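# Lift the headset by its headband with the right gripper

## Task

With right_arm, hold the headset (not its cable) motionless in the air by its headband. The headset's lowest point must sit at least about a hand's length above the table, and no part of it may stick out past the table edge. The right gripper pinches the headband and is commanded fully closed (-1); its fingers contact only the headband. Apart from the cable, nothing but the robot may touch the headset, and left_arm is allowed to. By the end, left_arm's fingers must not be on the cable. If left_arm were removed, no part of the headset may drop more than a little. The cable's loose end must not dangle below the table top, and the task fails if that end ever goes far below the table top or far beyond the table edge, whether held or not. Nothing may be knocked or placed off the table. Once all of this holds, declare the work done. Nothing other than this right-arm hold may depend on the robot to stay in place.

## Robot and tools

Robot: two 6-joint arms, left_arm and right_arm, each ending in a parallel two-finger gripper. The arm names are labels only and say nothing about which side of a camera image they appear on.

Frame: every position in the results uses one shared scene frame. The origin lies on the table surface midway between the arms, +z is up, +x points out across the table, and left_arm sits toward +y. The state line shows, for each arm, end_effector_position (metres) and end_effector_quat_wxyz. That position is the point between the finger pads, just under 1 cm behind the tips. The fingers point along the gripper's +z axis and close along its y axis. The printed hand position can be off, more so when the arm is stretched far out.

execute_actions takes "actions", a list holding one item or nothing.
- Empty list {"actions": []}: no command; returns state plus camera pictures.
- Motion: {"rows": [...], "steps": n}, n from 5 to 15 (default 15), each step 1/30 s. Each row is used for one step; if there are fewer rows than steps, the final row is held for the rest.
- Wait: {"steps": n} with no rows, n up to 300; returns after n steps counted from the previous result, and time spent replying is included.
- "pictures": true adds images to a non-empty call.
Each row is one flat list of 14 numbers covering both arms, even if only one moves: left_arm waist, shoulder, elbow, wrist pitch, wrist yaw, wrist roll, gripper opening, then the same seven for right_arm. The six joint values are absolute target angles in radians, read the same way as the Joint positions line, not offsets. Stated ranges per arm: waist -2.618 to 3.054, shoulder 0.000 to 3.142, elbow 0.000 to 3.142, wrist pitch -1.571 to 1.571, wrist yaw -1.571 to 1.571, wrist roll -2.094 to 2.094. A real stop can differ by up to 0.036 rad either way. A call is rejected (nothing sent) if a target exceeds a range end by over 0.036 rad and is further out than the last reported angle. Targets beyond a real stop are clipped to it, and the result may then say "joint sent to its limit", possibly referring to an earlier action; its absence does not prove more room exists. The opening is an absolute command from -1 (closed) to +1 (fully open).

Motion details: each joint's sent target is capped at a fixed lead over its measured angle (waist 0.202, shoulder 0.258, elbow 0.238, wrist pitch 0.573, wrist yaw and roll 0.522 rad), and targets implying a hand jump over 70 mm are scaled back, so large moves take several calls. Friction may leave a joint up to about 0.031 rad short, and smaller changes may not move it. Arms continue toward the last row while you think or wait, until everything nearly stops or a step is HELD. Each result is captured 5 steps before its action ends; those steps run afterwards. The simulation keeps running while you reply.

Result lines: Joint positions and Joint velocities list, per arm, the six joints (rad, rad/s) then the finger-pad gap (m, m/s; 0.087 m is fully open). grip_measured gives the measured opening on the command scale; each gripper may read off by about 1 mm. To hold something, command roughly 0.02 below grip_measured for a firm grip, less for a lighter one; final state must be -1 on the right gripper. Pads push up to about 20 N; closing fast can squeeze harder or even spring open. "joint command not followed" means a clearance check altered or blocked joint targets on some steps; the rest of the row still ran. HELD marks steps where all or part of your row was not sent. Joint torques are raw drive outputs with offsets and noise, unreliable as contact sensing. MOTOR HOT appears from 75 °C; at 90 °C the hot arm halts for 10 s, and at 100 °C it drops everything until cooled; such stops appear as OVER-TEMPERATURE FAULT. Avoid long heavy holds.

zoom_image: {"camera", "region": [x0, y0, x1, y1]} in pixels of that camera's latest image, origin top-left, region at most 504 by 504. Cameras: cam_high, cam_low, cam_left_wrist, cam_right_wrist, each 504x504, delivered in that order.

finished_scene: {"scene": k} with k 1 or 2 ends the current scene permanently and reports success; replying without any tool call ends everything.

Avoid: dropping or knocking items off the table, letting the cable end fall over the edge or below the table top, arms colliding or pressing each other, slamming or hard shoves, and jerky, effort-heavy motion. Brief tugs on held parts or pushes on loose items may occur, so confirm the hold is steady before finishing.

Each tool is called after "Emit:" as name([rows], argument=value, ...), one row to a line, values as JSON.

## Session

Emit:
execute_actions(actions=[])

Scene clock: 0.00 s of 4000.00 s.
left_arm: end_effector_position=(+0.1076, -0.0060, +0.1714) grip_measured=+0.999 end_effector_quat_wxyz=(+0.026, -0.272, +0.962, +0.004) | right_arm: end_effector_position=(+0.4809, -0.4362, +0.2540) grip_measured=+0.985 end_effector_quat_wxyz=(+0.237, -0.430, +0.710, -0.506)
Joint positions: left_arm=[-1.221  1.708  1.658 -1.519 -0.053 -1.632  0.087] | right_arm=[ 0.007  1.671  1.336 -0.174  0.69  -1.335  0.087]
Joint velocities: left_arm=[-0.007 -0.017 -0.002 -0.037  0.051 -0.037 -0.001] | right_arm=[-0.007  0.017  0.007 -0.051  0.066  0.007  0.   ]
Joint torques (N m, as the arm reports them, + toward a larger angle): no reading
Motor temperatures (°C, as the motors report them): left_arm=[23 26 27 28 24 25] | right_arm=[25 29 25 26 24 27]

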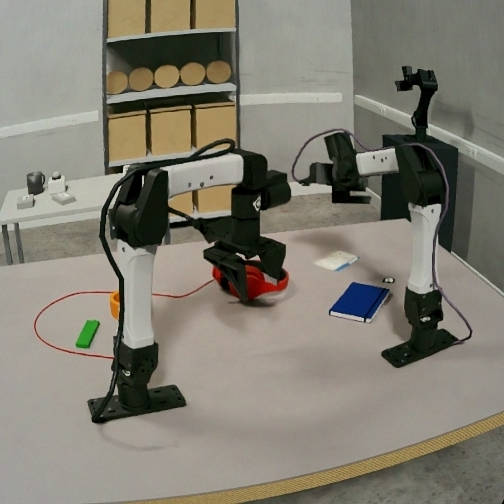

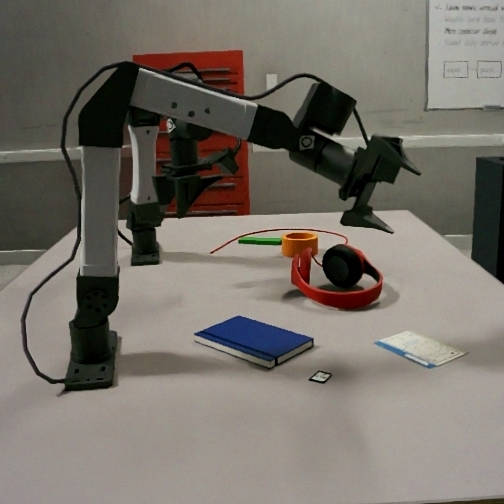

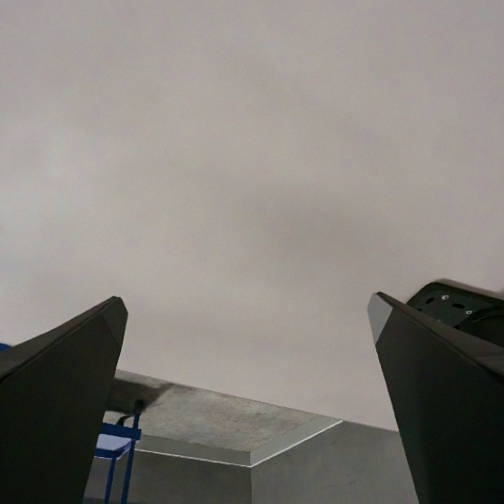

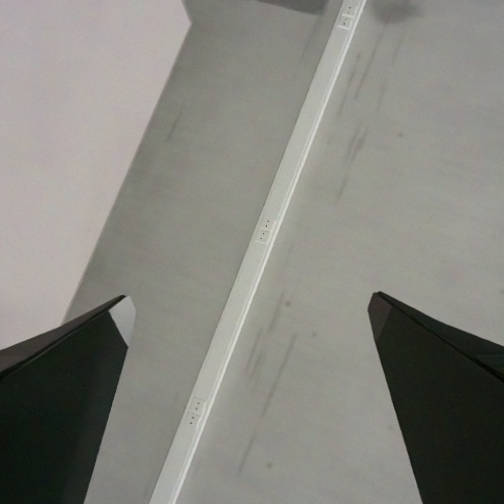

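Emit:
zoom_image(camera="cam_low", region=[200, 200, 410, 330])

Emit:
zoom_image(camera="cam_high", region=[180, 220, 320, 320])

Emit:
zoom_image(camera="cam_high", region=[20, 260, 230, 430])

Region (200, 200, 410, 330) of cam_low's 504x504 image, scaled by 2.400, with more detail than that image has; it fills the top 312 rows of this view, and the rest is white.

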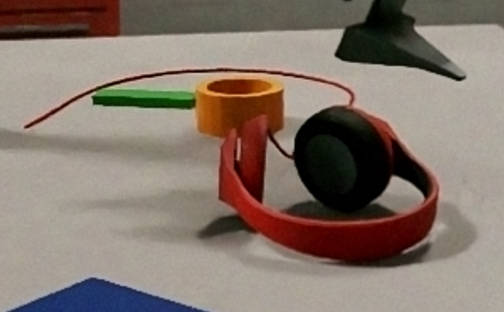

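Region (180, 220, 320, 320) of cam_high's 504x504 image, scaled by 3.600, with more detail than that image has; it fills the top 360 rows of this view, and the rest is white.

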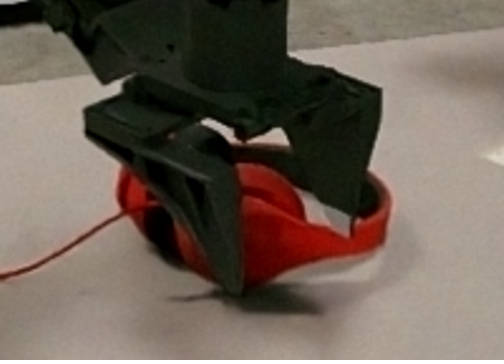

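Region (20, 260, 230, 430) of cam_high's 504x504 image, scaled by 2.400, with more detail than that image has; it fills the top 408 rows of this view, and the rest is white.

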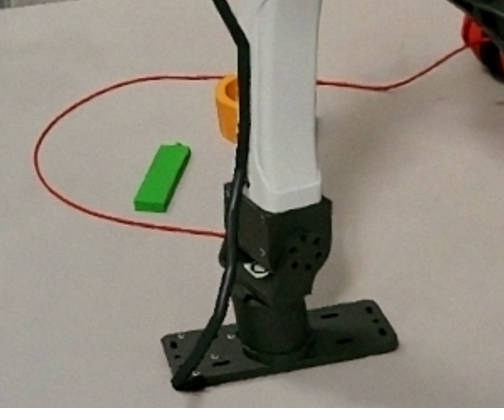

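Emit:
zoom_image(camera="cam_low", region=[320, 120, 440, 250])

Emit:
zoom_image(camera="cam_low", region=[110, 130, 260, 280])

Emit:
zoom_image(camera="cam_low", region=[40, 260, 170, 400])

Emit:
zoom_image(camera="cam_low", region=[280, 235, 400, 320])

Region (320, 120, 440, 250) of cam_low's 504x504 image, scaled by 3.877, with more detail than that image has; it fills the left 465 columns of this view, and the rest is white.

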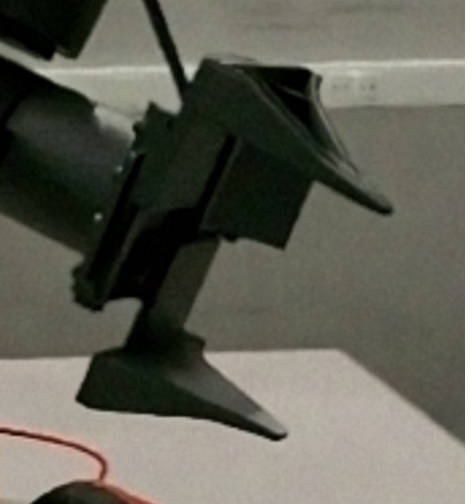

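Region (110, 130, 260, 280) of cam_low's 504x504 image, scaled by 3.360, with more detail than that image has.

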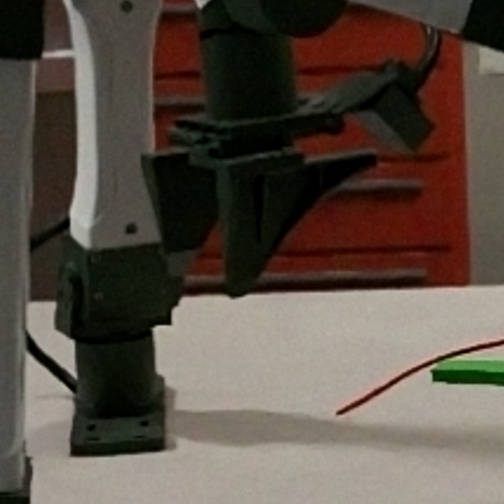

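Region (40, 260, 170, 400) of cam_low's 504x504 image, scaled by 3.600, with more detail than that image has; it fills the left 468 columns of this view, and the rest is white.

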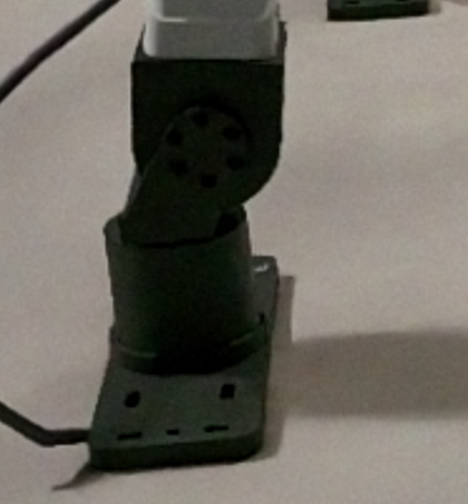

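Region (280, 235, 400, 320) of cam_low's 504x504 image, scaled by 4.200, with more detail than that image has; it fills the top 357 rows of this view, and the rest is white.

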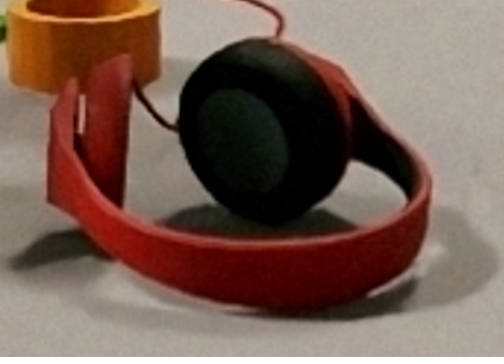

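Emit:
execute_actions([
  {"rows": [
[-1.221,1.708,1.658,-1.519,-0.053,-1.632,1,0.007,1.673,1.338,-0.176,0.688,-1.331,1],
[-1.221,1.708,1.658,-1.519,-0.053,-1.632,1,0.009,1.678,1.345,-0.184,0.68,-1.32,0.99],
[-1.221,1.708,1.658,-1.519,-0.053,-1.632,1,0.011,1.686,1.357,-0.196,0.669,-1.301,0.98],
[-1.221,1.708,1.658,-1.519,-0.053,-1.632,1,0.013,1.698,1.373,-0.212,0.652,-1.276,0.97],
[-1.221,1.708,1.658,-1.519,-0.053,-1.632,1,0.017,1.713,1.394,-0.233,0.631,-1.243,0.95],
[-1.221,1.708,1.658,-1.519,-0.053,-1.632,1,0.021,1.731,1.419,-0.258,0.606,-1.204,0.92],
[-1.221,1.708,1.658,-1.519,-0.053,-1.632,1,0.026,1.752,1.447,-0.287,0.578,-1.158,0.9],
[-1.221,1.708,1.658,-1.519,-0.053,-1.632,1,0.031,1.776,1.479,-0.32,0.545,-1.108,0.87],
[-1.221,1.708,1.658,-1.519,-0.053,-1.632,1,0.037,1.801,1.514,-0.356,0.509,-1.052,0.84],
[-1.221,1.708,1.658,-1.519,-0.053,-1.632,1,0.044,1.829,1.552,-0.395,0.471,-0.991,0.8],
[-1.221,1.708,1.658,-1.519,-0.053,-1.632,1,0.05,1.858,1.592,-0.436,0.43,-0.927,0.76],
[-1.221,1.708,1.658,-1.519,-0.053,-1.632,1,0.057,1.889,1.635,-0.479,0.387,-0.86,0.72],
[-1.221,1.708,1.658,-1.519,-0.053,-1.632,1,0.065,1.921,1.678,-0.524,0.343,-0.791,0.68],
[-1.221,1.708,1.658,-1.519,-0.053,-1.632,1,0.072,1.954,1.723,-0.569,0.298,-0.719,0.64],
[-1.221,1.708,1.658,-1.519,-0.053,-1.632,1,0.08,1.987,1.768,-0.616,0.252,-0.648,0.6]
], "steps": 15},
])

Emit:
execute_actions([
  {"rows": [
[-1.221,1.708,1.658,-1.519,-0.053,-1.632,1,0.088,2.02,1.813,-0.662,0.206,-0.576,0.56],
[-1.221,1.708,1.658,-1.519,-0.053,-1.632,1,0.095,2.053,1.858,-0.707,0.161,-0.505,0.52],
[-1.221,1.708,1.658,-1.519,-0.053,-1.632,1,0.103,2.085,1.901,-0.752,0.117,-0.435,0.48],
[-1.221,1.708,1.658,-1.519,-0.053,-1.632,1,0.11,2.116,1.944,-0.795,0.074,-0.368,0.44],
[-1.221,1.708,1.658,-1.519,-0.053,-1.632,1,0.117,2.145,1.984,-0.836,0.033,-0.304,0.4],
[-1.221,1.708,1.658,-1.519,-0.053,-1.632,1,0.123,2.173,2.022,-0.875,-0.005,-0.243,0.36],
[-1.221,1.708,1.658,-1.519,-0.053,-1.632,1,0.129,2.198,2.057,-0.911,-0.041,-0.187,0.33],
[-1.221,1.708,1.658,-1.519,-0.053,-1.632,1,0.134,2.222,2.089,-0.944,-0.074,-0.137,0.3],
[-1.221,1.708,1.658,-1.519,-0.053,-1.632,1,0.139,2.243,2.117,-0.973,-0.102,-0.091,0.28],
[-1.221,1.708,1.658,-1.519,-0.053,-1.632,1,0.143,2.261,2.142,-0.998,-0.127,-0.052,0.25],
[-1.221,1.708,1.658,-1.519,-0.053,-1.632,1,0.147,2.276,2.163,-1.019,-0.148,-0.019,0.23],
[-1.221,1.708,1.658,-1.519,-0.053,-1.632,1,0.149,2.288,2.179,-1.035,-0.165,0.006,0.22],
[-1.221,1.708,1.658,-1.519,-0.053,-1.632,1,0.151,2.296,2.191,-1.047,-0.176,0.025,0.21],
[-1.221,1.708,1.658,-1.519,-0.053,-1.632,1,0.153,2.301,2.198,-1.055,-0.184,0.036,0.2],
[-1.221,1.708,1.658,-1.519,-0.053,-1.632,1,0.153,2.303,2.2,-1.057,-0.186,0.04,0.2]
], "steps": 15},
])

Emit:
execute_actions([
  {"steps": 22},
], pictures=true)

Scene clock: 7.60 s of 4000.00 s.
left_arm: end_effector_position=(+0.1076, -0.0060, +0.1714) grip_measured=+0.999 end_effector_quat_wxyz=(+0.026, -0.272, +0.962, +0.004) | right_arm: end_effector_position=(+0.5067, -0.4137, +0.2343) grip_measured=+0.819 end_effector_quat_wxyz=(+0.276, -0.417, +0.745, -0.441)
Joint positions: left_arm=[-1.221  1.708  1.658 -1.519 -0.053 -1.632  0.087] | right_arm=[ 0.017  1.773  1.475 -0.287  0.592 -1.168  0.08 ]
Joint velocities: left_arm=[ 0.002 -0.017 -0.022  0.022 -0.022 -0.037  0.   ] | right_arm=[ 0.134  0.735  1.009 -0.711 -0.696  1.136 -0.034]
Joint torques (N m, as the arm reports them, + toward a larger angle): left_arm=[ 0.65 -7.75  8.04  0.31 -0.15 -0.03] | right_arm=[ 1.3  -8.39  8.17  2.28  0.01  0.13]
Motor temperatures (°C, as the motors report them): left_arm=[23 27 28 28 24 25] | right_arm=[25 31 27 28 24 27]
Steps of this call (steps 1 to 90: nothing new was sent; then 4.27 s passed at rest; steps 91 to 100: the first 10 steps of this action). Readings (joint positions):
91: left_arm=[-1.221 1.708 1.658 -1.519 -0.053 -1.632] | right_arm=[0.007 1.671 1.336 -0.174 0.690 -1.335]
92: left_arm=[-1.221 1.708 1.658 -1.519 -0.053 -1.632] | right_arm=[0.007 1.671 1.336 -0.175 0.690 -1.334]
94: left_arm=[-1.221 1.708 1.658 -1.519 -0.053 -1.632] | right_arm=[0.007 1.674 1.339 -0.185 0.684 -1.322]
98: left_arm=[-1.221 1.708 1.658 -1.519 -0.053 -1.632] | right_arm=[0.009 1.727 1.412 -0.241 0.637 -1.240]
100: the state above

Scene clock: 8.10 s of 4000.00 s.
left_arm: end_effector_position=(+0.1076, -0.0060, +0.1714) grip_measured=+0.999 end_effector_quat_wxyz=(+0.026, -0.272, +0.962, +0.004) | right_arm: end_effector_position=(+0.5268, -0.2349, +0.1149) grip_measured=+0.265 end_effector_quat_wxyz=(+0.284, -0.268, +0.921, -0.012)
Joint positions: left_arm=[-1.221  1.708  1.658 -1.519 -0.053 -1.632  0.087] | right_arm=[ 0.127  2.224  2.074 -0.844  0.026 -0.285  0.055]
Joint velocities: left_arm=[-0.012 -0.012 -0.007 -0.022  0.051 -0.007 -0.   ] | right_arm=[ 0.173  0.642  0.794 -1.077 -1.018  1.575 -0.025]
Joint torques (N m, as the arm reports them, + toward a larger angle): left_arm=[ 0.66 -7.75  8.04  0.31 -0.15 -0.03] | right_arm=[  0.51 -13.44   8.05   1.8    0.01   0.1 ]
Motor temperatures (°C, as the motors report them): left_arm=[23 27 28 28 24 25] | right_arm=[25 31 27 28 24 27]
Steps of this call (steps 1 to 5: the last 5 steps of your previous action; steps 6 to 15: the first 10 steps of this action). Readings (joint positions):
6: left_arm=[-1.221 1.708 1.658 -1.519 -0.053 -1.632] | right_arm=[0.061 1.955 1.722 -0.487 0.387 -0.847]
7: left_arm=[-1.221 1.708 1.658 -1.519 -0.053 -1.632] | right_arm=[0.069 1.988 1.767 -0.527 0.346 -0.783]
9: left_arm=[-1.221 1.708 1.658 -1.519 -0.053 -1.632] | right_arm=[0.085 2.055 1.855 -0.609 0.262 -0.652]
13: left_arm=[-1.221 1.708 1.658 -1.519 -0.053 -1.632] | right_arm=[0.115 2.175 2.011 -0.770 0.098 -0.398]
15: the state above

Scene clock: 8.83 s of 4000.00 s.
left_arm: end_effector_position=(+0.1076, -0.0060, +0.1714) grip_measured=+0.999 end_effector_quat_wxyz=(+0.026, -0.272, +0.962, +0.004) | right_arm: end_effector_position=(+0.4798, -0.1881, +0.0949) grip_measured=+0.200 end_effector_quat_wxyz=(+0.177, -0.151, +0.965, +0.118)
Joint positions: left_arm=[-1.221  1.708  1.658 -1.519 -0.053 -1.632  0.087] | right_arm=[ 0.147  2.303  2.178 -1.053 -0.175  0.033  0.053]
Joint velocities: left_arm=[-0.007 -0.012  0.012 -0.095  0.022 -0.022 -0.001] | right_arm=[ 0.002 -0.022  0.012  0.007 -0.066  0.051 -0.001]
Joint torques (N m, as the arm reports them, + toward a larger angle): left_arm=[ 0.66 -7.75  8.04  0.31 -0.15 -0.03] | right_arm=[  0.3  -13.37   7.92   1.34  -0.1    0.02]
Motor temperatures (°C, as the motors report them): left_arm=[23 27 28 28 24 25] | right_arm=[25 31 27 28 24 27]
Kept back: nothing.
Steps of this call (steps 1 to 5: the last 5 steps of your previous action; steps 6 to 22: the robot went on to your last target). Readings (joint positions):
1: left_arm=[-1.221 1.708 1.658 -1.519 -0.053 -1.632] | right_arm=[0.132 2.245 2.099 -0.877 -0.007 -0.234]
2: left_arm=[-1.221 1.708 1.658 -1.519 -0.053 -1.632] | right_arm=[0.136 2.263 2.122 -0.907 -0.037 -0.188]
4: left_arm=[-1.221 1.708 1.658 -1.519 -0.053 -1.632] | right_arm=[0.143 2.289 2.153 -0.957 -0.085 -0.112]
8: left_arm=[-1.221 1.708 1.658 -1.519 -0.053 -1.632] | right_arm=[0.147 2.303 2.172 -1.018 -0.141 -0.025]
22: the state above

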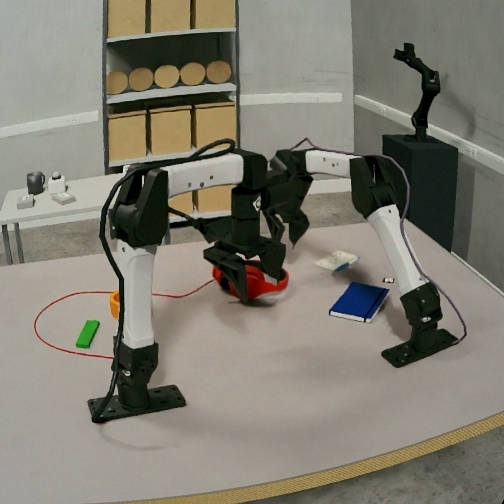

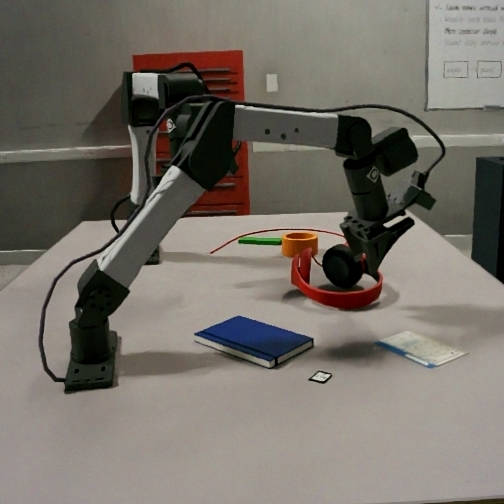

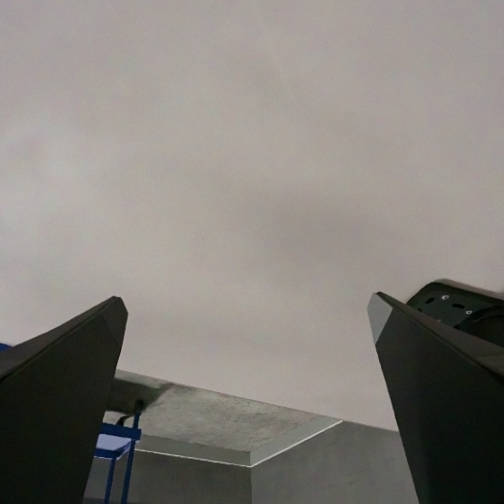

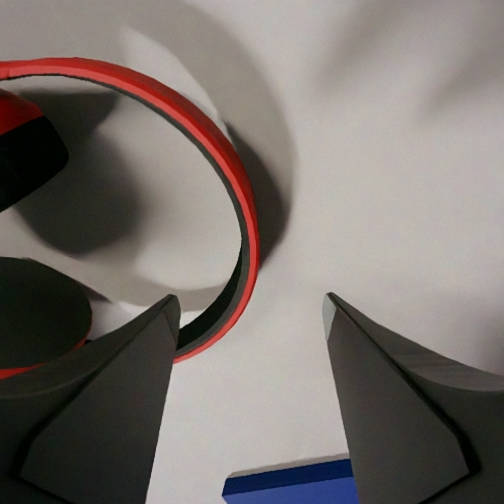

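Emit:
execute_actions(actions=[])

Scene clock: 9.57 s of 4000.00 s.
left_arm: end_effector_position=(+0.1076, -0.0060, +0.1714) grip_measured=+0.999 end_effector_quat_wxyz=(+0.026, -0.272, +0.962, +0.004) | right_arm: end_effector_position=(+0.4795, -0.1878, +0.0949) grip_measured=+0.200 end_effector_quat_wxyz=(+0.176, -0.150, +0.966, +0.118)
Joint positions: left_arm=[-1.221  1.708  1.658 -1.519 -0.053 -1.632  0.087] | right_arm=[ 0.147  2.303  2.178 -1.053 -0.177  0.036  0.053]
Joint velocities: left_arm=[-0.002  0.017  0.002 -0.051 -0.051  0.007  0.001] | right_arm=[ 0.007  0.012 -0.002 -0.007 -0.051 -0.095 -0.001]
Joint torques (N m, as the arm reports them, + toward a larger angle): left_arm=[ 0.65 -7.75  8.05  0.31 -0.15 -0.04] | right_arm=[  0.53 -13.3    8.14   1.34  -0.13   0.07]
Motor temperatures (°C, as the motors report them): left_arm=[23 27 28 28 24 25] | right_arm=[25 32 27 28 24 27]
Kept back: nothing.
Steps of this call (steps 1 to 22: the robot went on to your last target). Readings (joint positions):
1: left_arm=[-1.221 1.708 1.658 -1.519 -0.053 -1.632] | right_arm=[0.147 2.303 2.178 -1.053 -0.175 0.033]
2: left_arm=[-1.221 1.708 1.658 -1.519 -0.053 -1.632] | right_arm=[0.147 2.303 2.178 -1.053 -0.175 0.034]
4: left_arm=[-1.221 1.708 1.658 -1.519 -0.053 -1.632] | right_arm=[0.147 2.303 2.178 -1.053 -0.176 0.035]
8: left_arm=[-1.221 1.708 1.658 -1.519 -0.053 -1.632] | right_arm=[0.147 2.303 2.178 -1.053 -0.176 0.035]
22: the state above

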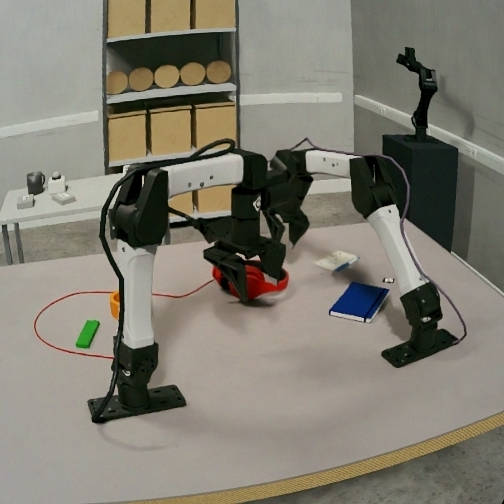

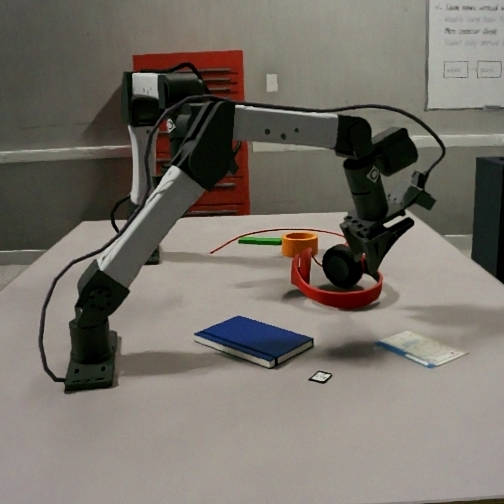

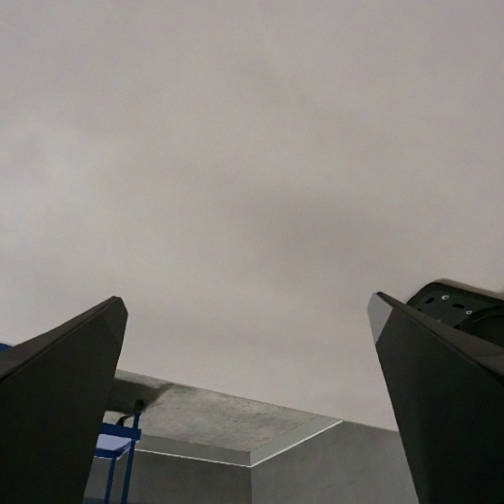

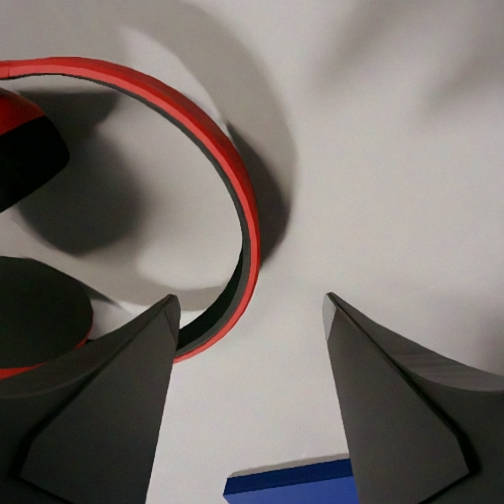

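Emit:
execute_actions([
  {"rows":[
[-1.221,1.708,1.658,-1.519,-0.053,-1.632,1,0.154,2.304,2.160,-1.031,-0.18,0.041,0.18],
[-1.221,1.708,1.658,-1.519,-0.053,-1.632,1,0.155,2.305,2.146,-1.016,-0.179,0.042,0.16],
[-1.221,1.708,1.658,-1.519,-0.053,-1.632,1,0.157,2.306,2.127,-0.996,-0.178,0.043,0.14],
[-1.221,1.708,1.658,-1.519,-0.053,-1.632,1,0.160,2.307,2.105,-0.972,-0.177,0.045,0.12],
[-1.221,1.708,1.658,-1.519,-0.053,-1.632,1,0.162,2.308,2.080,-0.946,-0.176,0.047,0.09],
[-1.221,1.708,1.658,-1.519,-0.053,-1.632,1,0.165,2.310,2.055,-0.919,-0.175,0.049,0.06],
[-1.221,1.708,1.658,-1.519,-0.053,-1.632,1,0.168,2.311,2.030,-0.892,-0.174,0.051,0.03],
[-1.221,1.708,1.658,-1.519,-0.053,-1.632,1,0.170,2.312,2.006,-0.866,-0.173,0.053,0.0],
[-1.221,1.708,1.658,-1.519,-0.053,-1.632,1,0.173,2.314,1.981,-0.839,-0.172,0.055,-0.03],
[-1.221,1.708,1.658,-1.519,-0.053,-1.632,1,0.175,2.315,1.956,-0.813,-0.172,0.057,-0.06],
[-1.221,1.708,1.658,-1.519,-0.053,-1.632,1,0.178,2.316,1.934,-0.789,-0.171,0.059,-0.09],
[-1.221,1.708,1.658,-1.519,-0.053,-1.632,1,0.180,2.317,1.918,-0.771,-0.171,0.060,-0.12],
[-1.221,1.708,1.658,-1.519,-0.053,-1.632,1,0.181,2.318,1.904,-0.757,-0.17,0.061,-0.15],
[-1.221,1.708,1.658,-1.519,-0.053,-1.632,1,0.182,2.318,1.896,-0.748,-0.17,0.062,-0.18],
[-1.221,1.708,1.658,-1.519,-0.053,-1.632,1,0.182,2.318,1.893,-0.745,-0.17,0.062,-0.21]
],"steps":15},
])

Emit:
execute_actions([
  {"rows":[
[-1.221,1.708,1.658,-1.519,-0.053,-1.632,1,0.182,2.318,1.893,-0.745,-0.17,0.062,-0.24],
[-1.221,1.708,1.658,-1.519,-0.053,-1.632,1,0.182,2.318,1.893,-0.745,-0.17,0.062,-0.27],
[-1.221,1.708,1.658,-1.519,-0.053,-1.632,1,0.182,2.318,1.893,-0.745,-0.17,0.062,-0.30],
[-1.221,1.708,1.658,-1.519,-0.053,-1.632,1,0.182,2.318,1.893,-0.745,-0.17,0.062,-0.33],
[-1.221,1.708,1.658,-1.519,-0.053,-1.632,1,0.182,2.318,1.893,-0.745,-0.17,0.062,-0.36],
[-1.221,1.708,1.658,-1.519,-0.053,-1.632,1,0.182,2.318,1.893,-0.745,-0.17,0.062,-0.39],
[-1.221,1.708,1.658,-1.519,-0.053,-1.632,1,0.182,2.318,1.893,-0.745,-0.17,0.062,-0.42],
[-1.221,1.708,1.658,-1.519,-0.053,-1.632,1,0.182,2.318,1.893,-0.745,-0.17,0.062,-0.45]
],"steps":10},
], pictures=true)

Scene clock: 11.47 s of 4000.00 s.
left_arm: end_effector_position=(+0.1076, -0.0060, +0.1714) grip_measured=+0.999 end_effector_quat_wxyz=(+0.026, -0.272, +0.962, +0.004) | right_arm: end_effector_position=(+0.4716, -0.1855, +0.0506) grip_measured=-0.044 end_effector_quat_wxyz=(+0.159, -0.148, +0.969, +0.117)
Joint positions: left_arm=[-1.221  1.708  1.658 -1.519 -0.053 -1.632  0.087] | right_arm=[ 0.156  2.305  2.012 -0.919 -0.177  0.046  0.042]
Joint velocities: left_arm=[ 0.002 -0.012 -0.022 -0.037 -0.051  0.037 -0.001] | right_arm=[ 0.071  0.037 -0.73   0.652 -0.037  0.051 -0.027]
Joint torques (N m, as the arm reports them, + toward a larger angle): left_arm=[ 0.65 -7.76  8.04  0.31 -0.15 -0.03] | right_arm=[  1.02 -12.75   5.66   1.47   0.04   0.02]
Motor temperatures (°C, as the motors report them): left_arm=[23 28 28 28 24 25] | right_arm=[25 33 27 28 24 27]
Steps of this call (steps 1 to 15: the robot went on to your last target; steps 16 to 47: nothing new was sent; steps 48 to 57: the first 10 steps of this action). Readings (joint positions):
48: left_arm=[-1.221 1.708 1.658 -1.519 -0.053 -1.632] | right_arm=[0.147 2.303 2.178 -1.053 -0.177 0.036]
49: left_arm=[-1.221 1.708 1.658 -1.519 -0.053 -1.632] | right_arm=[0.147 2.303 2.175 -1.049 -0.177 0.036]
51: left_arm=[-1.221 1.708 1.658 -1.519 -0.053 -1.632] | right_arm=[0.147 2.303 2.156 -1.027 -0.177 0.037]
55: left_arm=[-1.221 1.708 1.658 -1.519 -0.053 -1.632] | right_arm=[0.150 2.303 2.064 -0.958 -0.177 0.042]
57: the state above

Scene clock: 11.80 s of 4000.00 s.
left_arm: end_effector_position=(+0.1076, -0.0060, +0.1714) grip_measured=+0.999 end_effector_quat_wxyz=(+0.026, -0.272, +0.962, +0.004) | right_arm: end_effector_position=(+0.4693, -0.1766, +0.0167) grip_measured=-0.345 end_effector_quat_wxyz=(+0.161, -0.152, +0.968, +0.118)
Joint positions: left_arm=[-1.221  1.708  1.658 -1.519 -0.053 -1.632  0.087] | right_arm=[ 0.175  2.322  1.904 -0.788 -0.172  0.056  0.029]
Joint velocities: left_arm=[ 0.002  0.007  0.022 -0.007 -0.022 -0.007 -0.001] | right_arm=[-0.027 -0.012 -0.032  0.081  0.007  0.11  -0.026]
Joint torques (N m, as the arm reports them, + toward a larger angle): left_arm=[ 0.65 -7.76  8.04  0.31 -0.15 -0.03] | right_arm=[  0.52 -13.81   5.45   1.55   0.04   0.12]
Motor temperatures (°C, as the motors report them): left_arm=[23 28 28 28 24 25] | right_arm=[25 33 27 28 24 27]
Steps of this call (steps 1 to 5: the last 5 steps of your previous action; steps 6 to 10: the first 5 steps of this action). Readings (joint positions):
6: left_arm=[-1.221 1.708 1.658 -1.519 -0.053 -1.632] | right_arm=[0.173 2.322 1.907 -0.818 -0.177 0.054]
7: left_arm=[-1.221 1.708 1.658 -1.519 -0.053 -1.632] | right_arm=[0.174 2.323 1.904 -0.813 -0.172 0.054]
9: left_arm=[-1.221 1.708 1.658 -1.519 -0.053 -1.632] | right_arm=[0.174 2.322 1.904 -0.795 -0.172 0.056]
10: the state above

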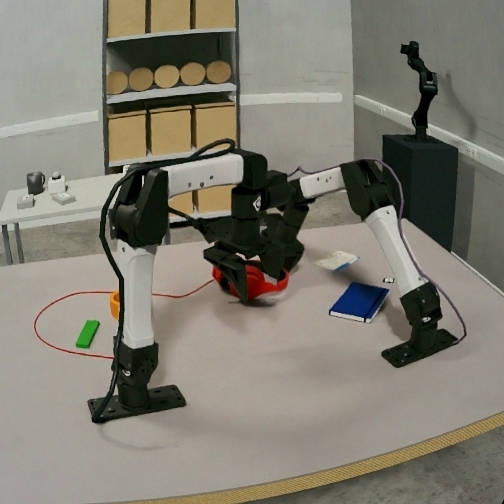

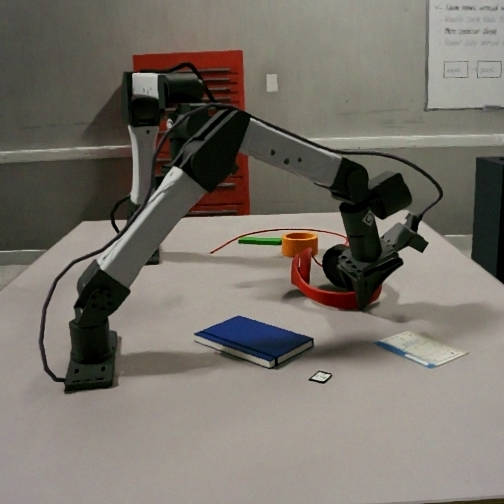

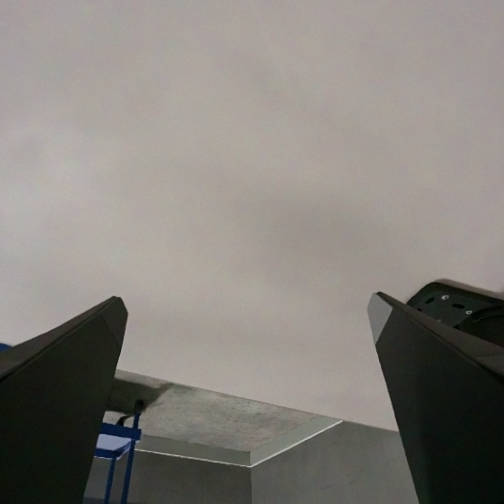

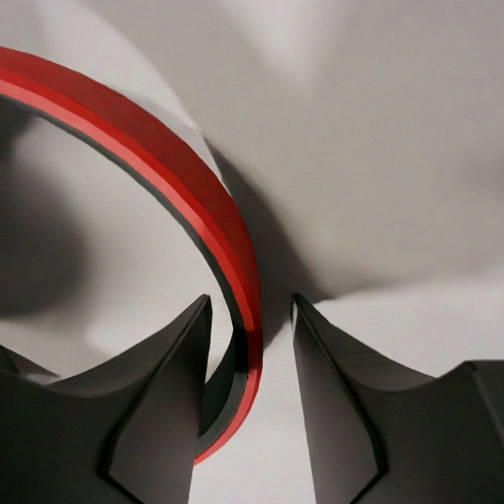

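Emit:
execute_actions([
  {"rows":[
[-1.221,1.708,1.658,-1.519,-0.053,-1.632,1,0.182,2.318,1.889,-0.745,-0.17,0.062,-0.49],
[-1.221,1.708,1.658,-1.519,-0.053,-1.632,1,0.182,2.318,1.886,-0.745,-0.17,0.062,-0.53],
[-1.221,1.708,1.658,-1.519,-0.053,-1.632,1,0.182,2.318,1.884,-0.745,-0.17,0.062,-0.57],
[-1.221,1.708,1.658,-1.519,-0.053,-1.632,1,0.182,2.318,1.884,-0.745,-0.17,0.062,-0.61],
[-1.221,1.708,1.658,-1.519,-0.053,-1.632,1,0.182,2.318,1.884,-0.745,-0.17,0.062,-0.65],
[-1.221,1.708,1.658,-1.519,-0.053,-1.632,1,0.182,2.318,1.884,-0.745,-0.17,0.062,-0.68],
[-1.221,1.708,1.658,-1.519,-0.053,-1.632,1,0.182,2.318,1.884,-0.745,-0.17,0.062,-0.71],
[-1.221,1.708,1.658,-1.519,-0.053,-1.632,1,0.182,2.318,1.884,-0.745,-0.17,0.062,-0.74],
[-1.221,1.708,1.658,-1.519,-0.053,-1.632,1,0.182,2.318,1.884,-0.745,-0.17,0.062,-0.77],
[-1.221,1.708,1.658,-1.519,-0.053,-1.632,1,0.182,2.318,1.884,-0.745,-0.17,0.062,-0.80],
[-1.221,1.708,1.658,-1.519,-0.053,-1.632,1,0.182,2.318,1.884,-0.745,-0.17,0.062,-0.83],
[-1.221,1.708,1.658,-1.519,-0.053,-1.632,1,0.182,2.318,1.884,-0.745,-0.17,0.062,-0.86],
[-1.221,1.708,1.658,-1.519,-0.053,-1.632,1,0.182,2.318,1.884,-0.745,-0.17,0.062,-0.89],
[-1.221,1.708,1.658,-1.519,-0.053,-1.632,1,0.182,2.318,1.884,-0.745,-0.17,0.062,-0.92],
[-1.221,1.708,1.658,-1.519,-0.053,-1.632,1,0.182,2.318,1.884,-0.745,-0.17,0.062,-0.95]
],"steps":15},
])

Emit:
execute_actions([
  {"rows":[
[-1.221,1.708,1.658,-1.519,-0.053,-1.632,1,0.182,2.318,1.884,-0.745,-0.17,0.062,-0.98],
[-1.221,1.708,1.658,-1.519,-0.053,-1.632,1,0.182,2.318,1.884,-0.745,-0.17,0.062,-1]
],"steps":6},
], pictures=true)

Scene clock: 12.80 s of 4000.00 s.
left_arm: end_effector_position=(+0.1076, -0.0060, +0.1714) grip_measured=+0.999 end_effector_quat_wxyz=(+0.026, -0.272, +0.962, +0.004) | right_arm: end_effector_position=(+0.4753, -0.1740, +0.0182) grip_measured=-0.784 end_effector_quat_wxyz=(+0.174, -0.152, +0.965, +0.121)
Joint positions: left_arm=[-1.221  1.708  1.658 -1.519 -0.053 -1.632  0.087] | right_arm=[ 0.175  2.322  1.904 -0.761 -0.173  0.058  0.009]
Joint velocities: left_arm=[-0.022  0.007 -0.012 -0.037 -0.007 -0.037  0.001] | right_arm=[ 0.017 -0.012 -0.007 -0.037 -0.022  0.007 -0.026]
Joint torques (N m, as the arm reports them, + toward a larger angle): left_arm=[ 0.65 -7.75  8.03  0.31 -0.15 -0.03] | right_arm=[  0.42 -13.87   4.88   1.58   0.07   0.02]
Motor temperatures (°C, as the motors report them): left_arm=[23 28 28 28 24 25] | right_arm=[25 34 27 28 24 27]
Steps of this call (steps 1 to 5: the last 5 steps of your previous action; steps 6 to 20: the robot went on to your last target; steps 21 to 30: the first 10 steps of this action). Readings (joint positions):
21: left_arm=[-1.221 1.708 1.658 -1.519 -0.053 -1.632] | right_arm=[0.175 2.322 1.904 -0.761 -0.172 0.058]
22: left_arm=[-1.221 1.708 1.658 -1.519 -0.053 -1.632] | right_arm=[0.175 2.322 1.904 -0.761 -0.172 0.058]
24: left_arm=[-1.221 1.708 1.658 -1.519 -0.053 -1.632] | right_arm=[0.175 2.322 1.904 -0.761 -0.172 0.058]
28: left_arm=[-1.221 1.708 1.658 -1.519 -0.053 -1.632] | right_arm=[0.175 2.322 1.904 -0.761 -0.172 0.058]
30: the state above

Scene clock: 13.00 s of 4000.00 s.
left_arm: end_effector_position=(+0.1076, -0.0060, +0.1714) grip_measured=+0.999 end_effector_quat_wxyz=(+0.026, -0.272, +0.962, +0.004) | right_arm: end_effector_position=(+0.4758, -0.1739, +0.0182) grip_measured=-0.823 end_effector_quat_wxyz=(+0.175, -0.153, +0.965, +0.121)
Joint positions: left_arm=[-1.221  1.708  1.658 -1.519 -0.053 -1.632  0.087] | right_arm=[ 0.175  2.322  1.904 -0.759 -0.172  0.057  0.008]
Joint velocities: left_arm=[ 0.007  0.007  0.002 -0.051 -0.037 -0.022 -0.001] | right_arm=[-0.012 -0.017  0.012 -0.066  0.022 -0.066  0.001]
Joint torques (N m, as the arm reports them, + toward a larger angle): left_arm=[ 0.65 -7.76  8.05  0.31 -0.15 -0.03] | right_arm=[  0.5  -13.83   4.74   1.56   0.01   0.03]
Motor temperatures (°C, as the motors report them): left_arm=[23 28 28 28 24 25] | right_arm=[25 34 27 28 24 27]
Steps of this call (steps 1 to 5: the last 5 steps of your previous action; step 6: the first step of this action). Readings (joint positions):
6: the state above

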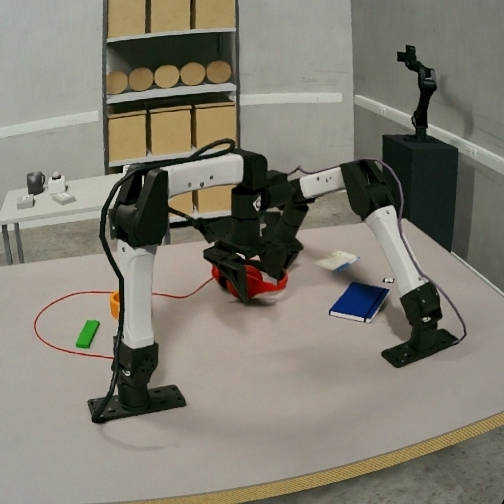

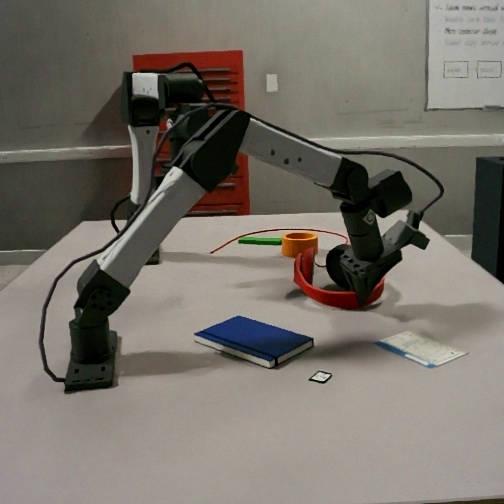

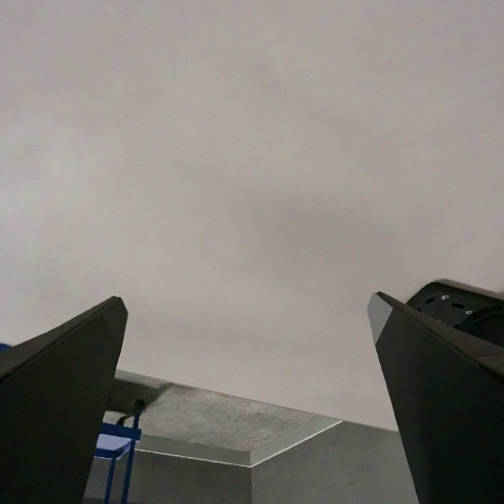

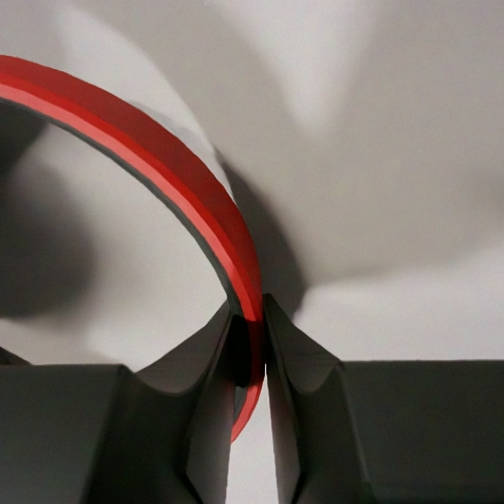

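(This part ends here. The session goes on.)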